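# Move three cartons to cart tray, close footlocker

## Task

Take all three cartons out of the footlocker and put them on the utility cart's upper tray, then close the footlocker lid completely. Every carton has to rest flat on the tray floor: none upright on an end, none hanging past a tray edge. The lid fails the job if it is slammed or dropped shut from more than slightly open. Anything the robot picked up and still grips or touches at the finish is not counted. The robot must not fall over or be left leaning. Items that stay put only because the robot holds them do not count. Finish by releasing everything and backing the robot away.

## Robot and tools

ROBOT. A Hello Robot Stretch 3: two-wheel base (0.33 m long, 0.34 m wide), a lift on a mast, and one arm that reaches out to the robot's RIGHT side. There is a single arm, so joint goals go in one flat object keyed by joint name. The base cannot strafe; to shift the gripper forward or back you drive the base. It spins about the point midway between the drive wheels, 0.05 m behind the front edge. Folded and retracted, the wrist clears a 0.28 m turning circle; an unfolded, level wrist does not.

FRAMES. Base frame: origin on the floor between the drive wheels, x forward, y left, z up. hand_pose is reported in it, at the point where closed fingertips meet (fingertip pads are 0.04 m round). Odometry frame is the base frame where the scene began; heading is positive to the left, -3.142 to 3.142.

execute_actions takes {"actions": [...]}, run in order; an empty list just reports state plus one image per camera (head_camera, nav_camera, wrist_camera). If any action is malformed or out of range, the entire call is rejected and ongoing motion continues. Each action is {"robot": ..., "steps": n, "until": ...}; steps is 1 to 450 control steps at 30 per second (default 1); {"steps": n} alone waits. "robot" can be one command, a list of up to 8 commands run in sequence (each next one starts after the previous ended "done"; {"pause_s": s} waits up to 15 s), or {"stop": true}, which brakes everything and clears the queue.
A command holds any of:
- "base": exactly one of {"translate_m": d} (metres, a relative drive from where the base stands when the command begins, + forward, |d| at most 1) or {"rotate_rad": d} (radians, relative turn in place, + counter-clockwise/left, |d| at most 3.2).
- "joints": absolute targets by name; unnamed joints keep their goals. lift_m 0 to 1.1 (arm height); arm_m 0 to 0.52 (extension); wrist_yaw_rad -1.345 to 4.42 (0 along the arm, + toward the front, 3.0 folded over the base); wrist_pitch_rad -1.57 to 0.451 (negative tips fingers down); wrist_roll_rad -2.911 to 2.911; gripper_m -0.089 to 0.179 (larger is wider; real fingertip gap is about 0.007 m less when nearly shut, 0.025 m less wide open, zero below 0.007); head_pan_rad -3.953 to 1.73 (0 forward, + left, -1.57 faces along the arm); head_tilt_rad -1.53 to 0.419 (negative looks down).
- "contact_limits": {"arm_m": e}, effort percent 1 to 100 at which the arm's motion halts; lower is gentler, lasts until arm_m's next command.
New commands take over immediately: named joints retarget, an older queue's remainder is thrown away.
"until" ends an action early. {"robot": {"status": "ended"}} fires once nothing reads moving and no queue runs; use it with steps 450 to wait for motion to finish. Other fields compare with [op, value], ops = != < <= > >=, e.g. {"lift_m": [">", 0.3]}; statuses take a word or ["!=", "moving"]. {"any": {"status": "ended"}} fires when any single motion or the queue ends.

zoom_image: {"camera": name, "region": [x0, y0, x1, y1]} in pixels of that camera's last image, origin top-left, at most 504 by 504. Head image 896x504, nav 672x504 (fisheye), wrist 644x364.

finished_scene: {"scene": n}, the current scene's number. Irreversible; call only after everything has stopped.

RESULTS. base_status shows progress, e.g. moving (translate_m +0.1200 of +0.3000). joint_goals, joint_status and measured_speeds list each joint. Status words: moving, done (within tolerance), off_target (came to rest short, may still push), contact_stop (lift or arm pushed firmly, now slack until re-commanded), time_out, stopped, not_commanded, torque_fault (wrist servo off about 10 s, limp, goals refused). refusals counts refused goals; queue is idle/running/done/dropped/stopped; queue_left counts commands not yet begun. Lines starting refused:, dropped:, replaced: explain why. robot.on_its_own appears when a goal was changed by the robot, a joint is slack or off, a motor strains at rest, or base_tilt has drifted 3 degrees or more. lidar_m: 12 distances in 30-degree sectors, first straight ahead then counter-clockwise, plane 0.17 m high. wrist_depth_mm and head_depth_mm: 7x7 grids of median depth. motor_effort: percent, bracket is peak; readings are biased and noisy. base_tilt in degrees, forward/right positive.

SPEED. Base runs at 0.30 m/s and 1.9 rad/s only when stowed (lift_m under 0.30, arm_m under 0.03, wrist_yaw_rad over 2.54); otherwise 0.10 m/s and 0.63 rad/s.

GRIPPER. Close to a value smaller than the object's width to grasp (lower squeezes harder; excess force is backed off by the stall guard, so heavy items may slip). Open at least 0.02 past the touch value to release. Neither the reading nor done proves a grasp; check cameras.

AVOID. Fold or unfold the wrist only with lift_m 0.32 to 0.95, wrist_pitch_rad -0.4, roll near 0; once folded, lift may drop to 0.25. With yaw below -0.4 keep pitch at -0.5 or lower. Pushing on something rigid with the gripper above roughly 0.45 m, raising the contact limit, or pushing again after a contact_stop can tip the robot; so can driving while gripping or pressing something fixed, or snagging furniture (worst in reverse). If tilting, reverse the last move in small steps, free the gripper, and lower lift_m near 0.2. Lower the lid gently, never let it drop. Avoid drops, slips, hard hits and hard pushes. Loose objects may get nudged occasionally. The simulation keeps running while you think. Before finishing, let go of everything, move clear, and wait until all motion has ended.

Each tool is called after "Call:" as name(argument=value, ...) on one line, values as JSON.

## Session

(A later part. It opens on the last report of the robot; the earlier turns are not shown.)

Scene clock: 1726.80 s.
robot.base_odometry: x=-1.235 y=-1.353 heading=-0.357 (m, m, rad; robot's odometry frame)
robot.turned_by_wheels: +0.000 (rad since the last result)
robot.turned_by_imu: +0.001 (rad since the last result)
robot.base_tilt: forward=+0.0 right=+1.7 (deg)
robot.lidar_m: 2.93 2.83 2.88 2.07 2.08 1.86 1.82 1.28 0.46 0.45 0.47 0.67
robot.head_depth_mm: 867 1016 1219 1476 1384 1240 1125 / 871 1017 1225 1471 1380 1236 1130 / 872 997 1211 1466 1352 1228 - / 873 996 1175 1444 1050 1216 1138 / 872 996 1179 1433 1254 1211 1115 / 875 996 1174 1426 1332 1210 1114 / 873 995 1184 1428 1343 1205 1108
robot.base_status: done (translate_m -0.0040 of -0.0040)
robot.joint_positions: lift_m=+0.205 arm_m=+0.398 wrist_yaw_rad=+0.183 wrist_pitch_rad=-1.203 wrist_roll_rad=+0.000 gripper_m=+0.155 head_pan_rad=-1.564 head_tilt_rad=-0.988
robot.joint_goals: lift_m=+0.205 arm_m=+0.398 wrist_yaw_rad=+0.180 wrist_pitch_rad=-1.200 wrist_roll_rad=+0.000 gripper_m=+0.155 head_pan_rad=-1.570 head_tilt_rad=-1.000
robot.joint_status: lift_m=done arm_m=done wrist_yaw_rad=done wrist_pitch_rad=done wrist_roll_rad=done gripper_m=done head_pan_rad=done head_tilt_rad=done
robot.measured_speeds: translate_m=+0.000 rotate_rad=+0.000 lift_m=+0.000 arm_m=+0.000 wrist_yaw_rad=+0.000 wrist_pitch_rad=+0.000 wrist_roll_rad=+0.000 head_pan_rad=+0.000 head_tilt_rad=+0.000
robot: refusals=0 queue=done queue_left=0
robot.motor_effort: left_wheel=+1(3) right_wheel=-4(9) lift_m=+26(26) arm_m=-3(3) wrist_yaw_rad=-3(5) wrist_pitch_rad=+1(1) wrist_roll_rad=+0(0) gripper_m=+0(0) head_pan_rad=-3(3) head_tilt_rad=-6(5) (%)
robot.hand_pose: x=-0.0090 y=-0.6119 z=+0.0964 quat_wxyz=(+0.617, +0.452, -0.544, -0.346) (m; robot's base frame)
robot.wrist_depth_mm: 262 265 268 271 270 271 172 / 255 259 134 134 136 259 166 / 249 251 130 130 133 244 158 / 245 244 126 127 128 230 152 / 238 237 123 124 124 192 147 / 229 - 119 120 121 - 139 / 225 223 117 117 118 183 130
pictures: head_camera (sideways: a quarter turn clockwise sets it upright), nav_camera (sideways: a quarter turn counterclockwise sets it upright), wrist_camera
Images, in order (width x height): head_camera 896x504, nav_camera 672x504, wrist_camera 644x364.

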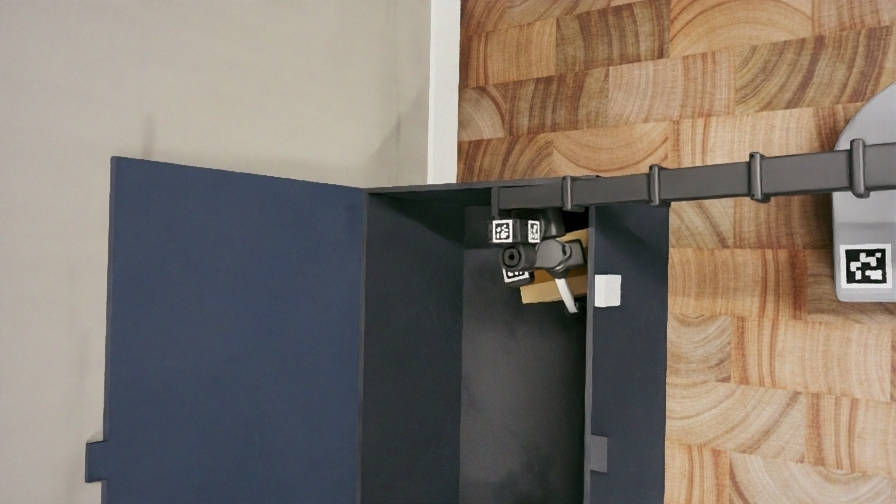

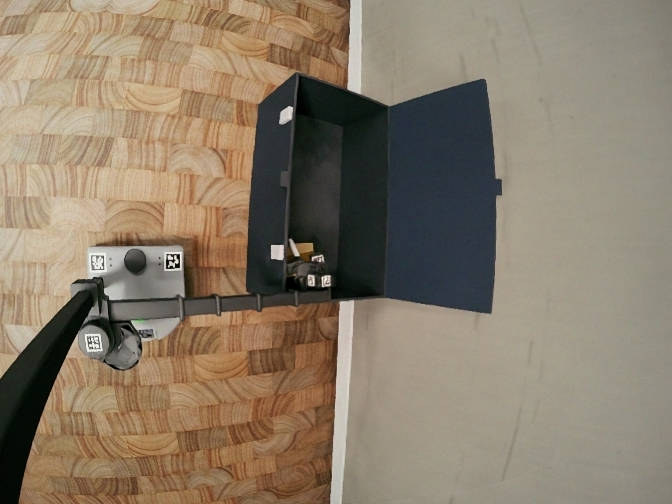

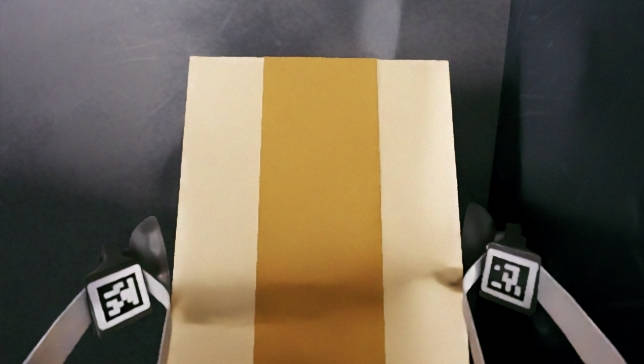

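Call:
execute_actions(actions=[{"robot":[{"joints":{"gripper_m":0.094}},{"pause_s":0.3},{"joints":{"gripper_m":0.088}},{"pause_s":0.5},{"joints":{"lift_m":0.27}},{"pause_s":0.5}],"steps":300,"until":{"robot":{"status":"ended"}}}])

Scene clock: 1736.23 s.
robot.base_odometry: x=-1.235 y=-1.353 heading=-0.357 (m, m, rad; robot's odometry frame)
robot.turned_by_wheels: +0.000 (rad since the last result)
robot.turned_by_imu: +0.001 (rad since the last result)
robot.base_tilt: forward=+0.0 right=+1.7 (deg)
robot.lidar_m: 2.93 2.83 2.89 2.06 2.08 1.87 1.82 1.28 0.46 0.45 0.47 0.67
robot.head_depth_mm: 871 1019 1219 1470 1375 1238 1121 / 870 1017 1227 1465 1381 1230 1138 / 870 995 1206 1465 1353 1230 - / 873 994 1174 1400 1107 1207 1135 / 873 998 1177 1437 1207 1211 1114 / 872 992 1179 1432 1337 1207 1110 / 871 996 1181 1429 1335 1208 1106
robot.base_status: done (translate_m -0.0040 of -0.0040)
robot.joint_positions: lift_m=+0.270 arm_m=+0.398 wrist_yaw_rad=+0.180 wrist_pitch_rad=-1.206 wrist_roll_rad=+0.001 gripper_m=+0.099 head_pan_rad=-1.564 head_tilt_rad=-0.988
robot.joint_goals: lift_m=+0.270 arm_m=+0.398 wrist_yaw_rad=+0.180 wrist_pitch_rad=-1.200 wrist_roll_rad=+0.000 gripper_m=+0.098 head_pan_rad=-1.570 head_tilt_rad=-1.000
robot.joint_status: lift_m=done arm_m=done wrist_yaw_rad=done wrist_pitch_rad=done wrist_roll_rad=done gripper_m=done head_pan_rad=done head_tilt_rad=done
robot.measured_speeds: translate_m=+0.000 rotate_rad=+0.000 lift_m=+0.000 arm_m=+0.000 wrist_yaw_rad=+0.000 wrist_pitch_rad=+0.000 wrist_roll_rad=+0.000 head_pan_rad=+0.000 head_tilt_rad=+0.000
robot: refusals=0 queue=done queue_left=0
robot.on_its_own: gripper_m is held at +0.098, not at your +0.088, by its stall guard, which is not easing now
robot.motor_effort: left_wheel=+1(1) right_wheel=-3(4) lift_m=+54(57) arm_m=-2(3) wrist_yaw_rad=+1(3) wrist_pitch_rad=+2(2) wrist_roll_rad=+0(1) gripper_m=-20(97) head_pan_rad=-3(3) head_tilt_rad=-5(5) (%)
robot.hand_pose: x=-0.0093 y=-0.6110 z=+0.1603 quat_wxyz=(+0.616, +0.451, -0.544, -0.348) (m; robot's base frame)
robot.wrist_depth_mm: 335 336 338 340 345 279 171 / 326 324 143 143 331 261 165 / 314 317 136 139 139 243 158 / 305 305 132 134 134 227 152 / 301 301 128 129 130 194 146 / 292 - 124 125 125 - 140 / 283 283 120 121 121 195 128
pictures: head_camera (sideways: a quarter turn clockwise sets it upright), nav_camera (sideways: a quarter turn counterclockwise sets it upright), wrist_camera
Images, in order (width x height): head_camera 896x504, nav_camera 672x504, wrist_camera 644x364.

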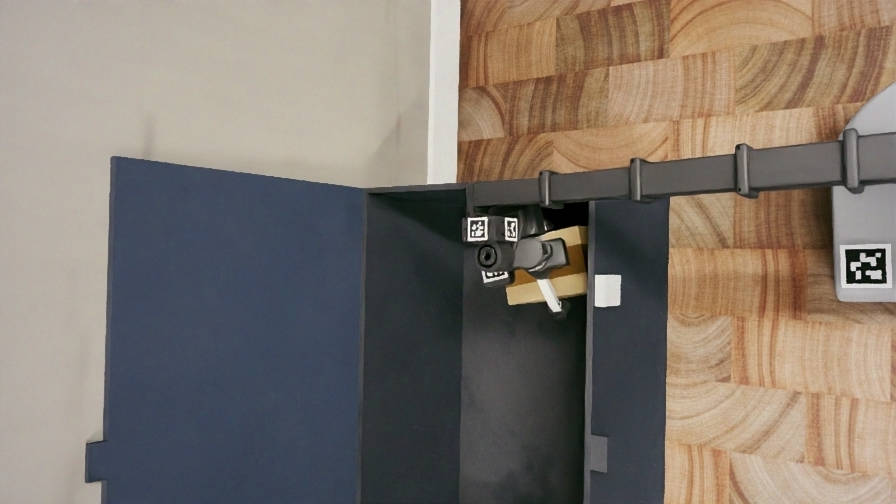

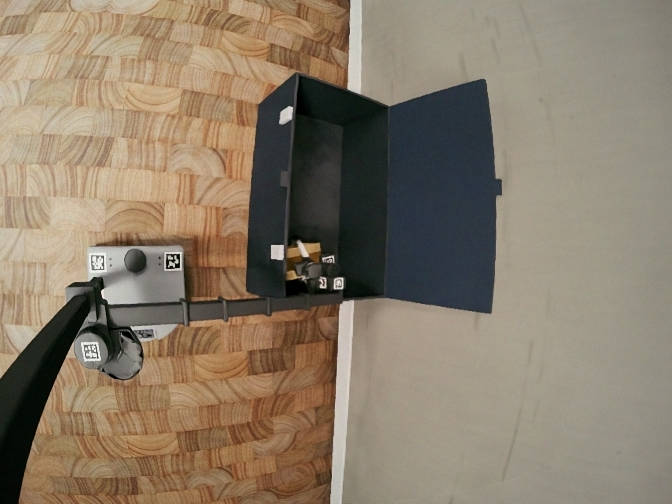

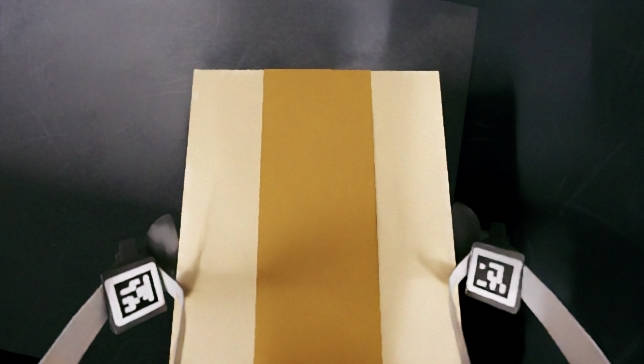

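Call:
execute_actions(actions=[{"robot":{"joints":{"lift_m":1.095}},"steps":300,"until":{"robot":{"lift_m":[">",0.6]}}},{"robot":{"joints":{"arm_m":0.0}},"steps":200,"until":{"robot":{"arm_m":["<",0.33]}}},{"robot":[{"base":{"rotate_rad":2.068},"joints":{"head_tilt_rad":-0.8,"wrist_yaw_rad":0}},{"base":{"translate_m":1.0}},{"base":{"translate_m":0.885}},{"base":{"rotate_rad":0.695}}],"steps":450,"until":{"robot":{"status":"ended"}}},{"steps":450,"until":{"robot":{"status":"ended"}}}])

Scene clock: 1776.83 s.
robot.base_odometry: x=-1.498 y=+0.513 heading=+2.406 (m, m, rad; robot's odometry frame)
robot.turned_by_wheels: +2.763 (rad since the last result)
robot.turned_by_imu: +2.718 (rad since the last result)
robot.base_tilt: forward=+0.0 right=+1.6 (deg)
robot.lidar_m: 0.89 0.89 0.98 1.53 2.23 2.27 3.87 2.90 0.47 0.46 0.48 1.10
robot.head_depth_mm: - - - - - 1280 1158 / - - - - - - - / - - - - - - - / 1124 1226 - - - - - / 1088 1163 834 698 337 - - / 1048 1114 658 668 971 1124 1149 / 1020 1100 674 665 948 1105 1142
robot.base_status: done (rotate_rad +0.6949 of +0.6950)
robot.joint_positions: lift_m=+1.095 arm_m=+0.000 wrist_yaw_rad=+0.002 wrist_pitch_rad=-1.207 wrist_roll_rad=+0.001 gripper_m=+0.099 head_pan_rad=-1.564 head_tilt_rad=-0.804
robot.joint_goals: lift_m=+1.095 arm_m=+0.000 wrist_yaw_rad=+0.000 wrist_pitch_rad=-1.200 wrist_roll_rad=+0.000 gripper_m=+0.098 head_pan_rad=-1.570 head_tilt_rad=-0.800
robot.joint_status: lift_m=done arm_m=done wrist_yaw_rad=done wrist_pitch_rad=done wrist_roll_rad=done gripper_m=done head_pan_rad=done head_tilt_rad=done
robot.measured_speeds: translate_m=+0.000 rotate_rad=+0.000 lift_m=+0.000 arm_m=+0.000 wrist_yaw_rad=+0.000 wrist_pitch_rad=+0.000 wrist_roll_rad=+0.000 head_pan_rad=+0.000 head_tilt_rad=+0.000
robot: refusals=0 queue=done queue_left=0
robot.on_its_own: gripper_m is held at +0.098, not at your +0.088, by its stall guard, which is not easing now
robot.motor_effort: left_wheel=-3(7) right_wheel=+3(7) lift_m=+54(58) arm_m=-3(5) wrist_yaw_rad=-2(1) wrist_pitch_rad=+3(3) wrist_roll_rad=+0(1) gripper_m=-20(20) head_pan_rad=-3(3) head_tilt_rad=+2(13) (%)
robot.hand_pose: x=-0.0215 y=-0.2141 z=+0.9852 quat_wxyz=(+0.583, +0.402, -0.582, -0.401) (m; robot's base frame)
robot.wrist_depth_mm: 387 381 380 372 373 - - / - 745 143 143 455 - - / - 946 137 138 139 - - / - - 132 133 135 - - / - - 128 128 131 - - / - - 124 125 126 - - / - - 120 121 121 - -
pictures: head_camera (sideways: a quarter turn clockwise sets it upright), nav_camera (sideways: a quarter turn counterclockwise sets it upright), wrist_camera
Images, in order (width x height): head_camera 896x504, nav_camera 672x504, wrist_camera 644x364.

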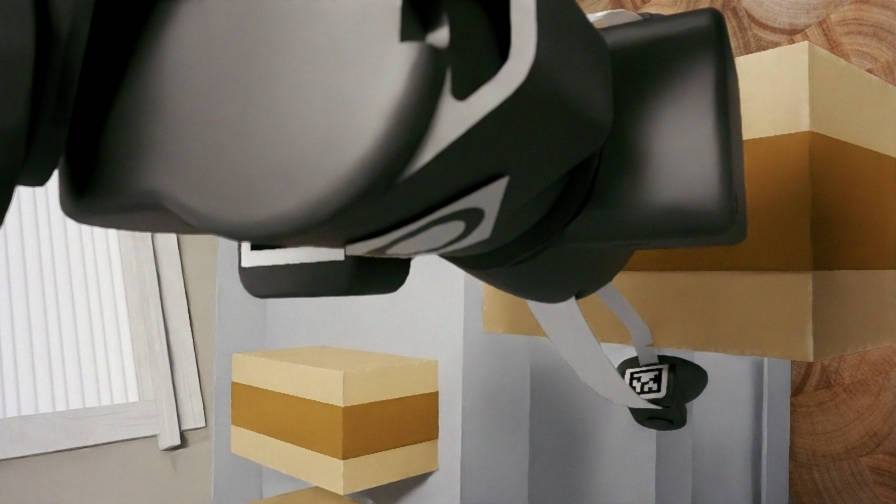

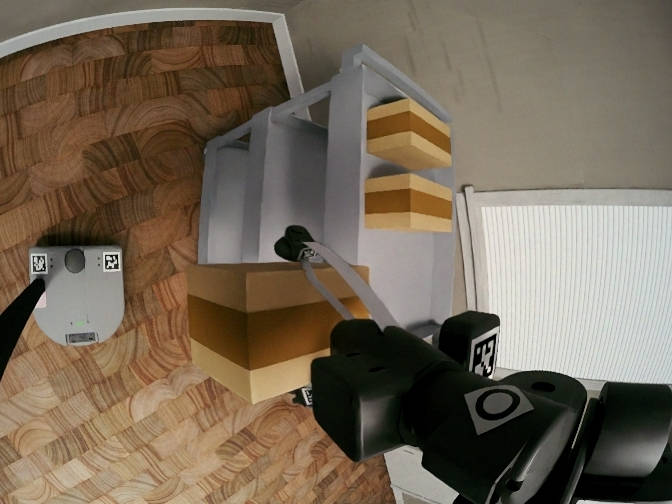

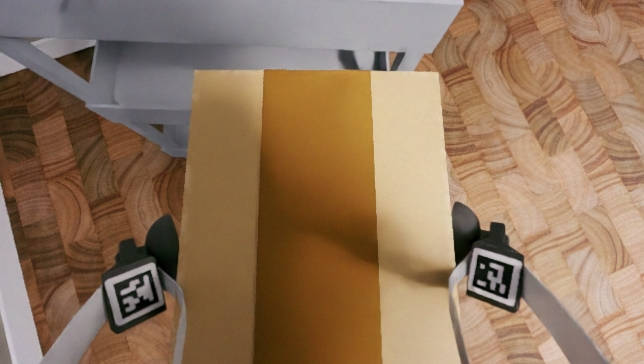

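Call:
execute_actions(actions=[{"robot":[{"base":{"translate_m":-0.02},"joints":{"arm_m":0.465}}],"steps":300,"until":{"robot":{"status":"ended"}}}])

Scene clock: 1789.10 s.
robot.base_odometry: x=-1.484 y=+0.500 heading=+2.406 (m, m, rad; robot's odometry frame)
robot.turned_by_wheels: +0.000 (rad since the last result)
robot.turned_by_imu: +0.002 (rad since the last result)
robot.base_tilt: forward=+0.0 right=+1.7 (deg)
robot.lidar_m: 0.92 0.91 0.99 1.56 2.21 2.26 3.84 2.91 0.47 0.46 0.48 1.12
robot.head_depth_mm: 1290 1482 1737 1837 1536 1337 1174 / 1238 1412 1575 666 1483 1333 1168 / 1195 932 811 703 935 964 1146 / - 594 639 701 951 1105 1147 / 1096 914 806 699 951 1106 1142 / 1051 1127 698 665 950 1099 1140 / 1016 1096 649 664 946 1105 1142
robot.base_status: done (translate_m -0.0200 of -0.0200)
robot.joint_positions: lift_m=+1.095 arm_m=+0.465 wrist_yaw_rad=+0.001 wrist_pitch_rad=-1.207 wrist_roll_rad=+0.001 gripper_m=+0.099 head_pan_rad=-1.564 head_tilt_rad=-0.804
robot.joint_goals: lift_m=+1.095 arm_m=+0.465 wrist_yaw_rad=+0.000 wrist_pitch_rad=-1.200 wrist_roll_rad=+0.000 gripper_m=+0.098 head_pan_rad=-1.570 head_tilt_rad=-0.800
robot.joint_status: lift_m=done arm_m=done wrist_yaw_rad=done wrist_pitch_rad=done wrist_roll_rad=done gripper_m=done head_pan_rad=done head_tilt_rad=done
robot.measured_speeds: translate_m=+0.000 rotate_rad=+0.000 lift_m=+0.000 arm_m=+0.000 wrist_yaw_rad=+0.000 wrist_pitch_rad=+0.000 wrist_roll_rad=+0.000 head_pan_rad=+0.000 head_tilt_rad=+0.000
robot: refusals=0 queue=done queue_left=0
robot.on_its_own: gripper_m is held at +0.098, not at your +0.088, by its stall guard, which is not easing now
robot.motor_effort: left_wheel=-3(8) right_wheel=+2(5) lift_m=+55(54) arm_m=+3(3) wrist_yaw_rad=-1(2) wrist_pitch_rad=+3(3) wrist_roll_rad=+0(0) gripper_m=-20(20) head_pan_rad=-3(3) head_tilt_rad=+1(1) (%)
robot.hand_pose: x=-0.0216 y=-0.6784 z=+0.9852 quat_wxyz=(+0.582, +0.401, -0.582, -0.402) (m; robot's base frame)
robot.wrist_depth_mm: 360 357 355 352 366 - - / 380 381 143 143 342 - - / 245 251 138 138 139 - - / 240 244 132 133 134 - - / 233 237 128 128 130 - - / 229 - 124 125 126 - - / 221 231 120 120 121 - -
pictures: head_camera (sideways: a quarter turn clockwise sets it upright), nav_camera (sideways: a quarter turn counterclockwise sets it upright), wrist_camera
Images, in order (width x height): head_camera 896x504, nav_camera 672x504, wrist_camera 644x364.

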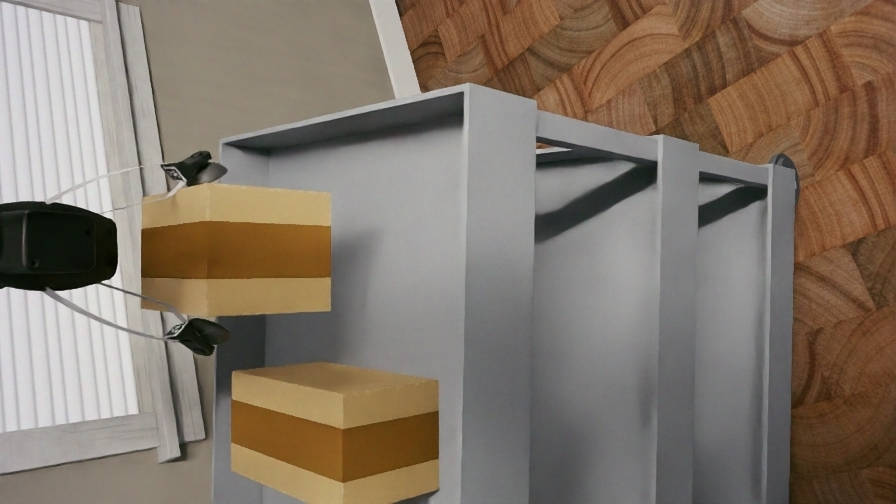

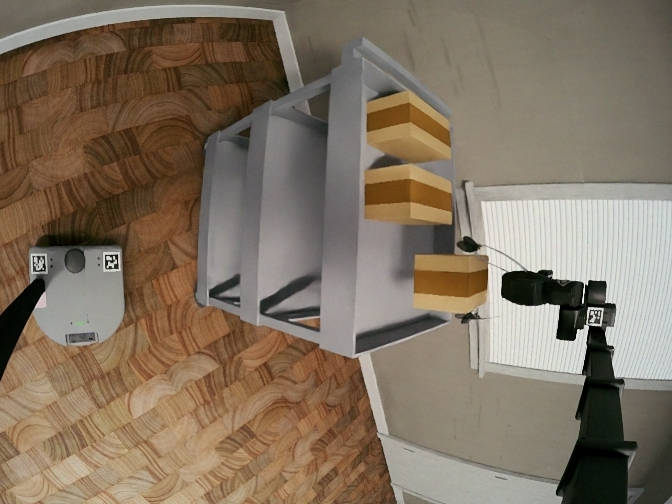

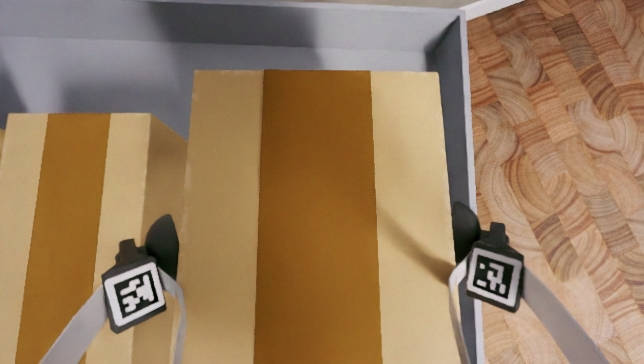

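Call:
execute_actions(actions=[{"robot":[{"joints":{"lift_m":1.0}},{"joints":{"lift_m":0.982}}],"steps":150,"until":{"robot":{"status":"ended"}}},{"steps":5}])

Scene clock: 1796.50 s.
robot.base_odometry: x=-1.484 y=+0.500 heading=+2.406 (m, m, rad; robot's odometry frame)
robot.turned_by_wheels: +0.000 (rad since the last result)
robot.turned_by_imu: +0.001 (rad since the last result)
robot.base_tilt: forward=-0.1 right=+1.6 (deg)
robot.lidar_m: 0.91 0.91 1.00 1.56 2.21 2.27 3.86 2.91 0.47 0.46 0.48 1.12
robot.head_depth_mm: - 1542 1752 1843 1545 1335 1180 / 1264 1412 1571 668 1476 1335 1167 / - 1277 813 702 937 970 1153 / - - 674 701 953 1104 1153 / 1093 1165 832 698 951 1106 1145 / 1059 1131 696 666 950 1107 1141 / 1014 1098 650 665 946 1107 1142
robot.base_status: done (translate_m -0.0200 of -0.0200)
robot.joint_positions: lift_m=+0.983 arm_m=+0.465 wrist_yaw_rad=+0.000 wrist_pitch_rad=-1.201 wrist_roll_rad=-0.001 gripper_m=+0.098 head_pan_rad=-1.564 head_tilt_rad=-0.803
robot.joint_goals: lift_m=+0.982 arm_m=+0.465 wrist_yaw_rad=+0.000 wrist_pitch_rad=-1.200 wrist_roll_rad=+0.000 gripper_m=+0.098 head_pan_rad=-1.570 head_tilt_rad=-0.800
robot.joint_status: lift_m=done arm_m=done wrist_yaw_rad=done wrist_pitch_rad=done wrist_roll_rad=done gripper_m=done head_pan_rad=done head_tilt_rad=done
robot.measured_speeds: translate_m=+0.000 rotate_rad=+0.000 lift_m=+0.000 arm_m=+0.000 wrist_yaw_rad=+0.000 wrist_pitch_rad=+0.000 wrist_roll_rad=+0.000 head_pan_rad=+0.000 head_tilt_rad=+0.000
robot: refusals=0 queue=done queue_left=0
robot.on_its_own: gripper_m is held at +0.098, not at your +0.088, by its stall guard, which is not easing now
robot.motor_effort: left_wheel=-2(3) right_wheel=+0(2) lift_m=+17(57) arm_m=+2(3) wrist_yaw_rad=-1(1) wrist_pitch_rad=+0(3) wrist_roll_rad=+0(1) gripper_m=-21(20) head_pan_rad=-3(3) head_tilt_rad=+2(2) (%)
robot.hand_pose: x=-0.0216 y=-0.6798 z=+0.8738 quat_wxyz=(+0.584, +0.400, -0.583, -0.400) (m; robot's base frame)
robot.wrist_depth_mm: 269 275 279 281 283 249 - / 163 264 141 141 145 243 - / 164 232 136 137 140 244 - / 163 234 132 134 136 240 - / 164 215 128 129 132 218 - / 163 - 125 126 128 - - / 151 229 121 123 125 233 -
pictures: head_camera (sideways: a quarter turn clockwise sets it upright), nav_camera (sideways: a quarter turn counterclockwise sets it upright), wrist_camera
Images, in order (width x height): head_camera 896x504, nav_camera 672x504, wrist_camera 644x364.

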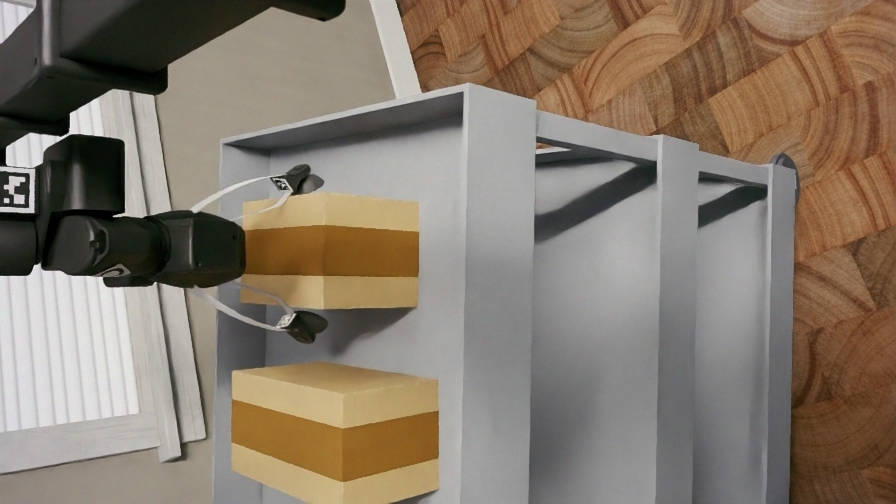

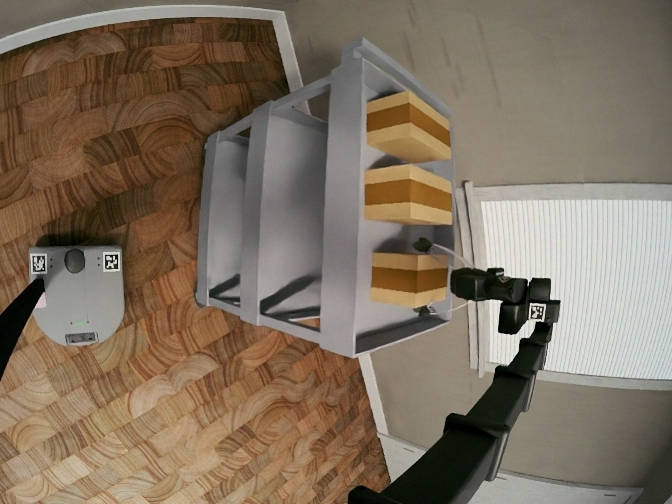

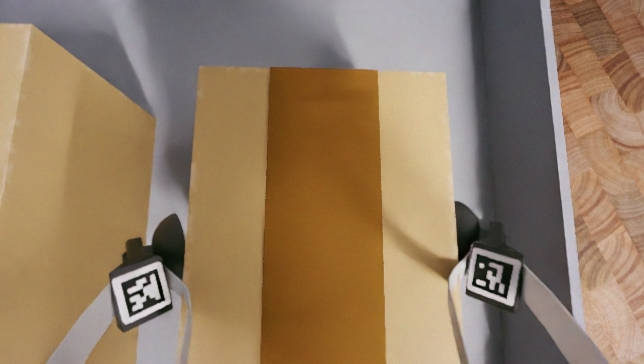

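Call:
execute_actions(actions=[{"robot":[{"joints":{"gripper_m":0.145}},{"joints":{"lift_m":1.08}},{"joints":{"arm_m":0.0,"head_tilt_rad":-0.6}}],"steps":300,"until":{"robot":{"arm_m":["<",0.1]}}},{"robot":[{"joints":{"arm_m":0,"gripper_m":0.05,"lift_m":0.93,"wrist_pitch_rad":-0.4},"base":{"rotate_rad":-0.589}},{"joints":{"lift_m":0.28,"wrist_yaw_rad":2.78},"base":{"translate_m":-0.487}},{"base":{"translate_m":-0.8}},{"base":{"translate_m":-0.8}},{"base":{"rotate_rad":-2.174}},{"joints":{"lift_m":0.75}},{"joints":{"wrist_yaw_rad":0.0,"gripper_m":0.1}},{"joints":{"wrist_pitch_rad":0,"arm_m":0.25}}],"steps":450,"until":{"robot":{"status":"ended"}}},{"steps":450,"until":{"robot":{"status":"ended"}}}])

Scene clock: 1914.07 s.
robot.base_odometry: x=-0.974 y=-1.524 heading=-0.357 (m, m, rad; robot's odometry frame)
robot.turned_by_wheels: -2.763 (rad since the last result)
robot.turned_by_imu: -2.698 (rad since the last result)
robot.base_tilt: forward=+0.0 right=+1.6 (deg)
robot.lidar_m: 2.63 2.60 2.94 2.50 2.32 2.17 2.12 0.53 0.40 0.39 0.41 1.31
robot.head_depth_mm: 722 791 875 959 1060 1163 - / 724 796 875 960 1036 - 1231 / 725 792 877 960 1028 1249 1258 / 726 794 876 966 - 1252 1256 / 725 794 878 964 1070 1200 1254 / 727 795 879 965 1074 1203 1255 / 728 795 881 971 1074 1174 1176
robot.base_status: done (rotate_rad -2.1739 of -2.1740)
robot.joint_positions: lift_m=+0.750 arm_m=+0.249 wrist_yaw_rad=+0.001 wrist_pitch_rad=-0.021 wrist_roll_rad=-0.001 gripper_m=+0.100 head_pan_rad=-1.564 head_tilt_rad=-0.606
robot.joint_goals: lift_m=+0.750 arm_m=+0.250 wrist_yaw_rad=+0.000 wrist_pitch_rad=+0.000 wrist_roll_rad=+0.000 gripper_m=+0.100 head_pan_rad=-1.570 head_tilt_rad=-0.600
robot.joint_status: lift_m=done arm_m=moving wrist_yaw_rad=done wrist_pitch_rad=moving wrist_roll_rad=done gripper_m=done head_pan_rad=done head_tilt_rad=done
robot.measured_speeds: translate_m=+0.000 rotate_rad=+0.000 lift_m=+0.000 arm_m=+0.018 wrist_yaw_rad=+0.000 wrist_pitch_rad=+0.000 wrist_roll_rad=+0.000 head_pan_rad=+0.000 head_tilt_rad=+0.000
robot: refusals=0 queue=running queue_left=0
robot.motor_effort: left_wheel=+2(9) right_wheel=-4(12) lift_m=+53(58) arm_m=+5(4) wrist_yaw_rad=-2(3) wrist_pitch_rad=+8(10) wrist_roll_rad=+0(0) gripper_m=+0(82) head_pan_rad=-3(3) head_tilt_rad=+3(15) (%)
robot.hand_pose: x=-0.0211 y=-0.6495 z=+0.8589 quat_wxyz=(+0.708, +0.008, -0.706, -0.007) (m; robot's base frame)
robot.wrist_depth_mm: 366 365 359 358 354 352 348 / 382 374 374 369 372 364 364 / 391 387 386 382 378 379 369 / 407 408 397 398 397 387 391 / 415 404 400 399 399 393 385 / 431 411 412 407 403 398 394 / 447 426 422 413 418 413 412
pictures: head_camera (sideways: a quarter turn clockwise sets it upright), nav_camera (sideways: a quarter turn counterclockwise sets it upright), wrist_camera
Images, in order (width x height): head_camera 896x504, nav_camera 672x504, wrist_camera 644x364.

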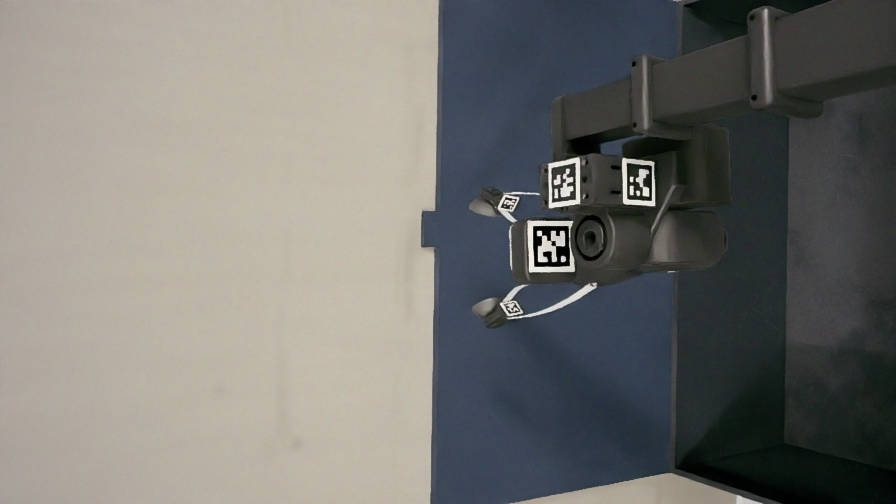

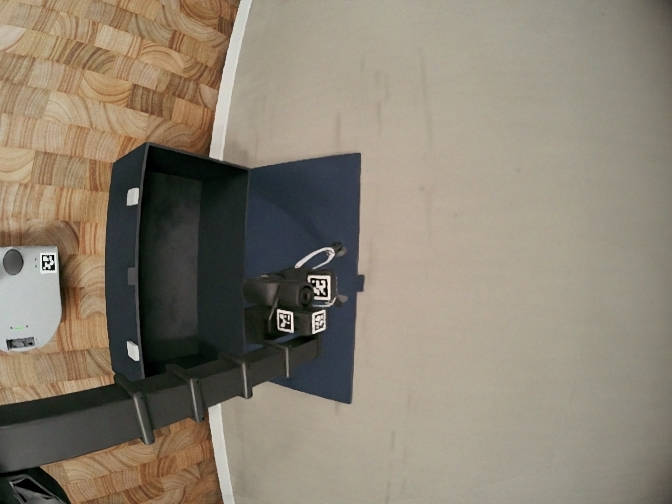

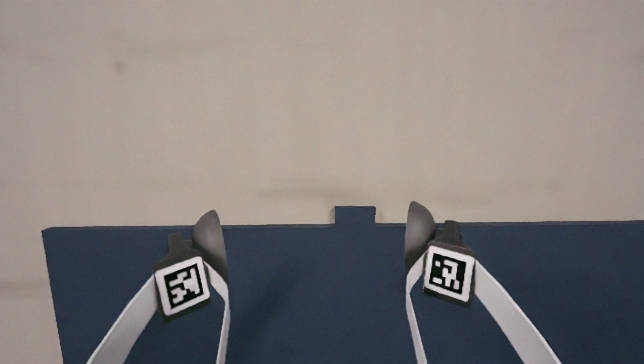

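Call:
execute_actions(actions=[{"robot":[{"base":{"rotate_rad":-1.0},"joints":{"arm_m":0.2,"wrist_pitch_rad":-0.4,"lift_m":0.83}},{"base":{"translate_m":-0.042}},{"base":{"rotate_rad":0.975}},{"joints":{"arm_m":0.42}}],"steps":450,"until":{"robot":{"status":"ended"}}}])

Scene clock: 1964.43 s.
robot.base_odometry: x=-0.983 y=-1.483 heading=-0.382 (m, m, rad; robot's odometry frame)
robot.turned_by_wheels: -0.025 (rad since the last result)
robot.turned_by_imu: -0.021 (rad since the last result)
robot.base_tilt: forward=+0.0 right=+1.7 (deg)
robot.lidar_m: 2.66 2.61 2.91 2.52 2.33 2.16 2.09 1.26 0.43 0.42 0.44 1.32
robot.head_depth_mm: 760 831 919 1007 1121 - - / 759 829 917 - 1140 1265 1256 / 757 824 901 1046 1113 1251 1254 / 755 829 899 - 1112 1247 1257 / 755 828 913 1003 1110 1243 1249 / 754 823 908 996 1102 1247 1245 / 753 824 908 990 1101 1211 1224
robot.base_status: done (rotate_rad +0.9749 of +0.9750)
robot.joint_positions: lift_m=+0.830 arm_m=+0.420 wrist_yaw_rad=+0.001 wrist_pitch_rad=-0.415 wrist_roll_rad=-0.001 gripper_m=+0.100 head_pan_rad=-1.564 head_tilt_rad=-0.606
robot.joint_goals: lift_m=+0.830 arm_m=+0.420 wrist_yaw_rad=+0.000 wrist_pitch_rad=-0.400 wrist_roll_rad=+0.000 gripper_m=+0.100 head_pan_rad=-1.570 head_tilt_rad=-0.600
robot.joint_status: lift_m=done arm_m=done wrist_yaw_rad=done wrist_pitch_rad=done wrist_roll_rad=done gripper_m=done head_pan_rad=done head_tilt_rad=done
robot.measured_speeds: translate_m=+0.000 rotate_rad=+0.000 lift_m=+0.000 arm_m=+0.000 wrist_yaw_rad=+0.000 wrist_pitch_rad=+0.000 wrist_roll_rad=+0.000 head_pan_rad=+0.000 head_tilt_rad=+0.000
robot: refusals=0 queue=done queue_left=0
robot.motor_effort: left_wheel=-2(5) right_wheel=+2(10) lift_m=+52(55) arm_m=+3(4) wrist_yaw_rad=-1(2) wrist_pitch_rad=+6(9) wrist_roll_rad=+0(0) gripper_m=+0(0) head_pan_rad=-3(3) head_tilt_rad=+2(3) (%)
robot.hand_pose: x=-0.0213 y=-0.7894 z=+0.8430 quat_wxyz=(+0.693, +0.146, -0.691, -0.145) (m; robot's base frame)
robot.wrist_depth_mm: 223 220 221 219 220 219 222 / 240 241 241 242 241 243 241 / 267 266 268 264 266 265 265 / 288 293 290 285 290 292 292 / 307 310 309 311 307 313 316 / 346 347 352 354 361 351 349 / 399 399 398 403 399 401 404
pictures: head_camera (sideways: a quarter turn clockwise sets it upright), nav_camera (sideways: a quarter turn counterclockwise sets it upright), wrist_camera
Images, in order (width x height): head_camera 896x504, nav_camera 672x504, wrist_camera 644x364.

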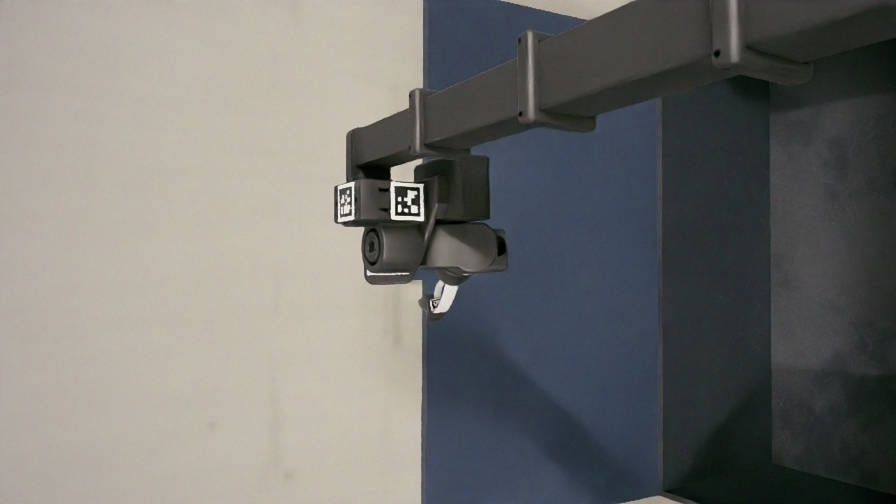

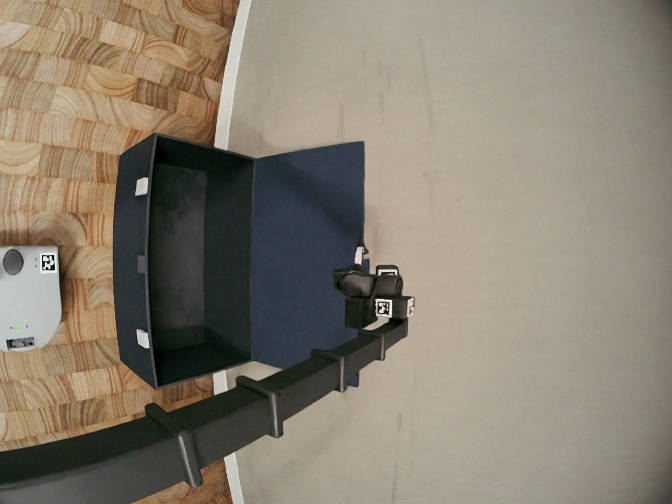

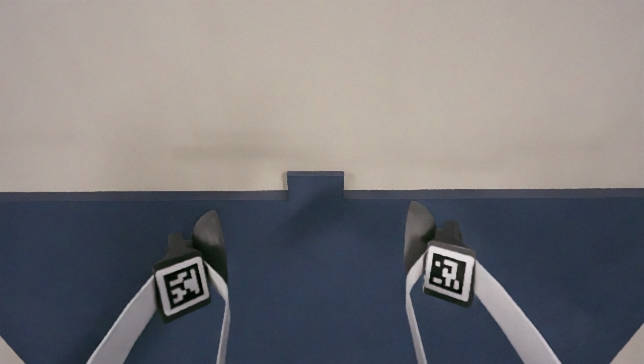

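Call:
execute_actions(actions=[{"robot":[{"joints":{"wrist_pitch_rad":-0.3,"lift_m":0.795,"arm_m":0.47,"gripper_m":0.085}},{"joints":{"arm_m":0.51},"contact_limits":{"arm_m":15}},{"joints":{"lift_m":0.772}}],"steps":450,"until":{"robot":{"status":"ended"}}}])

Scene clock: 1976.23 s.
robot.base_odometry: x=-0.983 y=-1.483 heading=-0.382 (m, m, rad; robot's odometry frame)
robot.turned_by_wheels: +0.000 (rad since the last result)
robot.turned_by_imu: +0.001 (rad since the last result)
robot.base_tilt: forward=-0.1 right=+1.6 (deg)
robot.lidar_m: 2.66 2.61 2.92 2.52 2.33 2.15 2.09 1.26 0.43 0.42 0.44 1.32
robot.head_depth_mm: 758 828 919 1008 1124 1285 - / 755 828 916 989 - 1281 1237 / 758 826 902 - 1114 1251 1259 / 755 828 898 1036 1115 1247 1257 / 752 824 913 996 1106 1248 1253 / 754 826 911 990 1103 1243 1252 / 752 824 906 990 1107 1212 1220
robot.base_status: done (rotate_rad +0.9749 of +0.9750)
robot.joint_positions: lift_m=+0.772 arm_m=+0.510 wrist_yaw_rad=+0.001 wrist_pitch_rad=-0.319 wrist_roll_rad=-0.001 gripper_m=+0.085 head_pan_rad=-1.564 head_tilt_rad=-0.606
robot.joint_goals: lift_m=+0.772 arm_m=+0.510 wrist_yaw_rad=+0.000 wrist_pitch_rad=-0.300 wrist_roll_rad=+0.000 gripper_m=+0.085 head_pan_rad=-1.570 head_tilt_rad=-0.600
robot.joint_status: lift_m=done arm_m=done wrist_yaw_rad=done wrist_pitch_rad=done wrist_roll_rad=done gripper_m=done head_pan_rad=done head_tilt_rad=done
robot.measured_speeds: translate_m=+0.000 rotate_rad=+0.000 lift_m=+0.000 arm_m=+0.000 wrist_yaw_rad=+0.000 wrist_pitch_rad=+0.000 wrist_roll_rad=+0.000 head_pan_rad=+0.000 head_tilt_rad=+0.000
robot: refusals=0 queue=done queue_left=0
robot.motor_effort: left_wheel=-2(3) right_wheel=+2(2) lift_m=+27(55) arm_m=+3(1) wrist_yaw_rad=-1(1) wrist_pitch_rad=+8(9) wrist_roll_rad=+0(0) gripper_m=+0(60) head_pan_rad=-3(3) head_tilt_rad=+2(2) (%)
robot.contact_limits: arm_m 15 (drawing in: default 20, maximum 32; extending or still: default 26, maximum 43)
robot.hand_pose: x=-0.0212 y=-0.8903 z=+0.8078 quat_wxyz=(+0.699, +0.113, -0.697, -0.112) (m; robot's base frame)
robot.wrist_depth_mm: 137 138 137 137 137 137 137 / 147 147 148 148 148 148 148 / 161 160 159 160 160 160 161 / 175 176 175 175 175 176 177 / 193 192 188 179 190 191 191 / 192 191 192 192 197 193 192 / 213 212 213 212 213 212 214
pictures: head_camera (sideways: a quarter turn clockwise sets it upright), nav_camera (sideways: a quarter turn counterclockwise sets it upright), wrist_camera
Images, in order (width x height): head_camera 896x504, nav_camera 672x504, wrist_camera 644x364.

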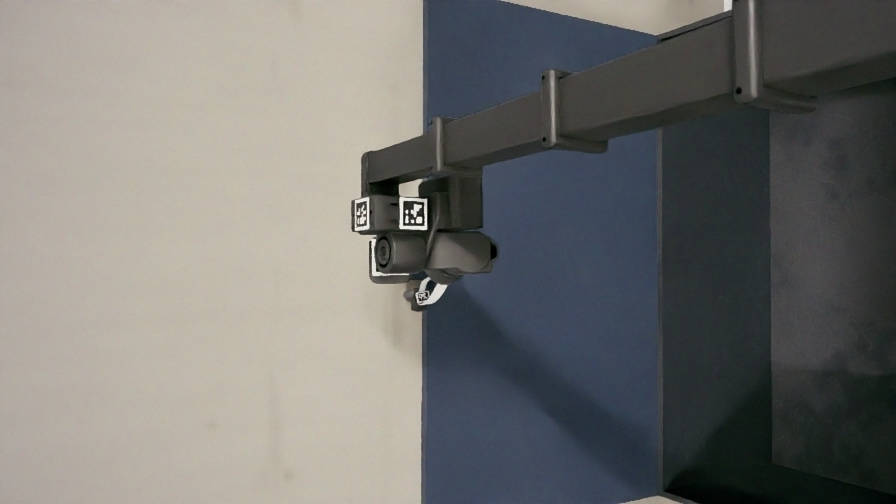

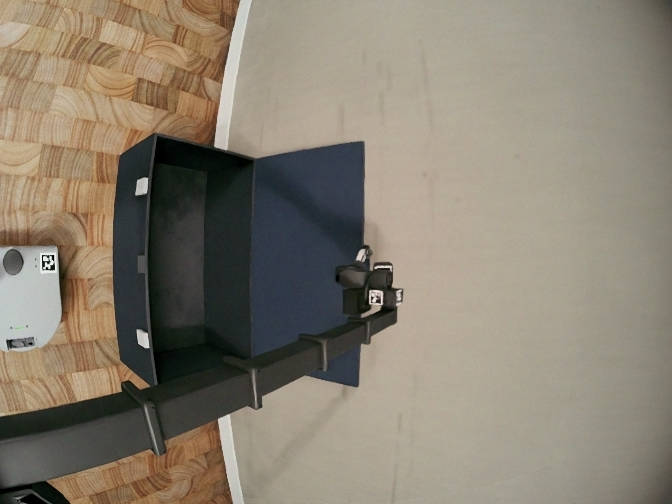

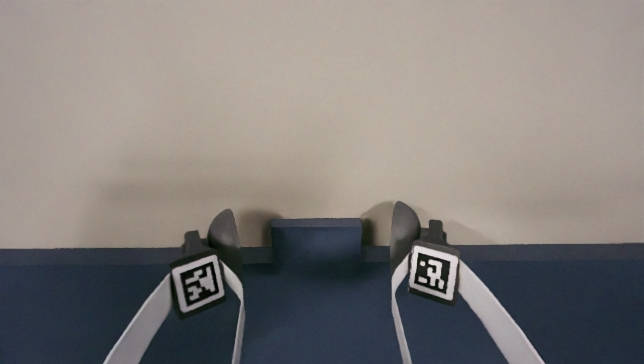

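Call:
execute_actions(actions=[{"robot":[{"joints":{"arm_m":0.52,"lift_m":0.768},"contact_limits":{"arm_m":15}},{"joints":{"gripper_m":0.06}}],"steps":450,"until":{"robot":{"status":"ended"}}}])

Call:
zoom_image(camera="wrist_camera", region=[180, 160, 460, 340])

Scene clock: 1993.97 s.
robot.base_odometry: x=-0.983 y=-1.483 heading=-0.381 (m, m, rad; robot's odometry frame)
robot.turned_by_wheels: +0.000 (rad since the last result)
robot.turned_by_imu: -0.005 (rad since the last result)
robot.base_tilt: forward=-0.1 right=+1.6 (deg)
robot.lidar_m: 2.66 2.60 2.92 2.85 2.34 2.17 2.09 1.27 0.43 0.42 0.44 1.31
robot.head_depth_mm: 762 835 922 1007 1124 1282 - / 759 830 918 994 - 1287 1233 / 760 831 908 1034 1115 1250 1261 / 757 827 902 1040 1106 1248 1254 / 757 825 910 998 1112 1249 1263 / 753 825 911 992 1115 1238 1255 / 754 826 912 995 1106 1208 1228
robot.base_status: done (rotate_rad +0.9749 of +0.9750)
robot.joint_positions: lift_m=+0.769 arm_m=+0.517 wrist_yaw_rad=-0.008 wrist_pitch_rad=-0.323 wrist_roll_rad=+0.009 gripper_m=+0.060 head_pan_rad=-1.564 head_tilt_rad=-0.606
robot.joint_goals: lift_m=+0.768 arm_m=+0.520 wrist_yaw_rad=+0.000 wrist_pitch_rad=-0.300 wrist_roll_rad=+0.000 gripper_m=+0.060 head_pan_rad=-1.570 head_tilt_rad=-0.600
robot.joint_status: lift_m=done arm_m=done wrist_yaw_rad=done wrist_pitch_rad=done wrist_roll_rad=done gripper_m=done head_pan_rad=done head_tilt_rad=done
robot.measured_speeds: translate_m=+0.000 rotate_rad=+0.000 lift_m=+0.000 arm_m=+0.000 wrist_yaw_rad=+0.000 wrist_pitch_rad=+0.000 wrist_roll_rad=+0.000 head_pan_rad=+0.000 head_tilt_rad=+0.000
robot: refusals=0 queue=done queue_left=0
robot.motor_effort: left_wheel=-2(3) right_wheel=+0(2) lift_m=+22(28) arm_m=+12(11) wrist_yaw_rad=+8(13) wrist_pitch_rad=+9(10) wrist_roll_rad=-3(3) gripper_m=-8(83) head_pan_rad=-3(3) head_tilt_rad=+1(3) (%)
robot.contact_limits: arm_m 15 (drawing in: default 20, maximum 32; extending or still: default 26, maximum 43)
robot.hand_pose: x=-0.0233 y=-0.8972 z=+0.8031 quat_wxyz=(+0.695, +0.111, -0.701, -0.117) (m; robot's base frame)
robot.wrist_depth_mm: 131 131 132 133 133 133 135 / 141 141 143 143 144 145 145 / 152 153 154 156 156 158 158 / 168 168 169 170 170 171 173 / 185 186 179 176 185 186 187 / 185 184 189 186 190 188 191 / 201 202 203 205 208 208 212
pictures: head_camera (sideways: a quarter turn clockwise sets it upright), nav_camera (sideways: a quarter turn counterclockwise sets it upright), wrist_camera
Images, in order (width x height): head_camera 896x504, nav_camera 672x504, wrist_camera 644x364.

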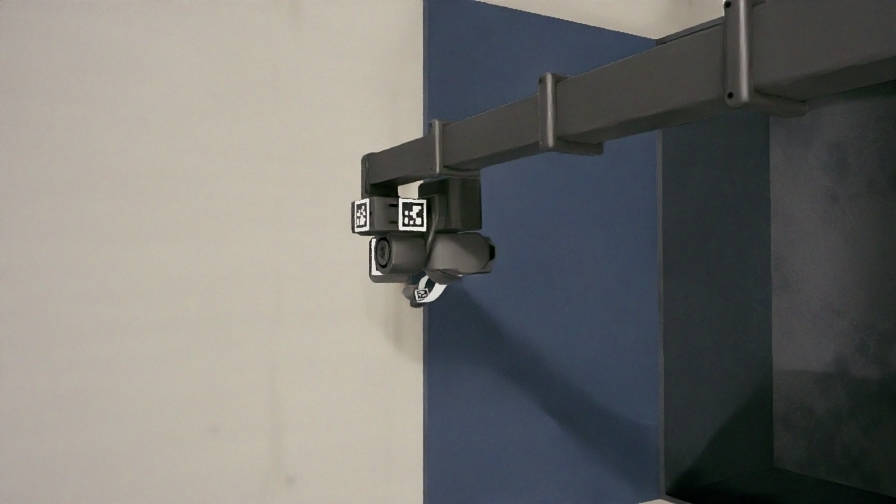

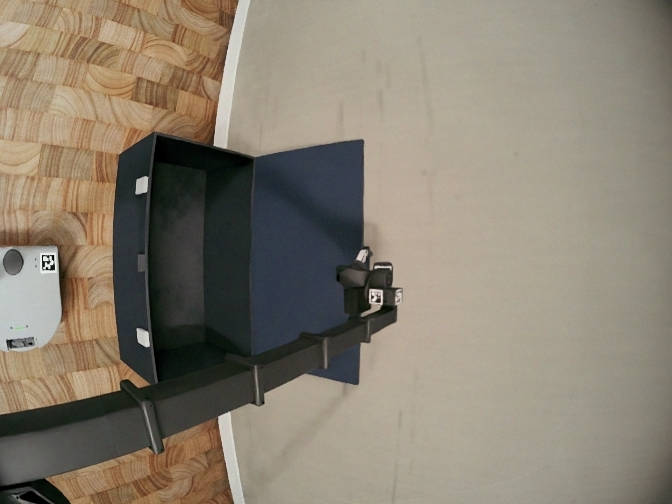

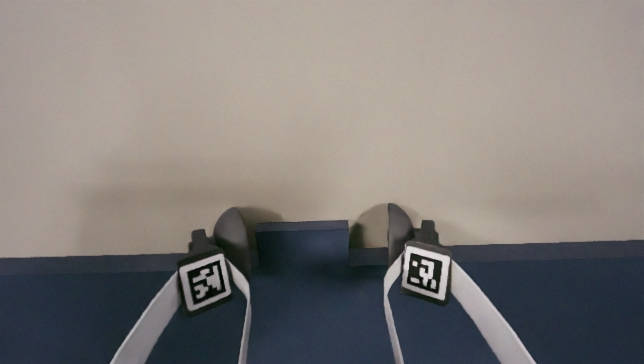

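Region (180, 160, 460, 340) of wrist_camera's 644x364 image, scaled by 1.800; it fills the top 324 rows of this view, and the rest is white.

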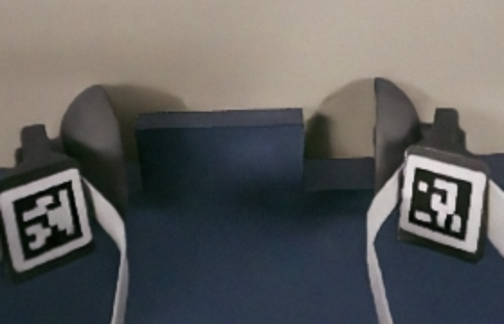

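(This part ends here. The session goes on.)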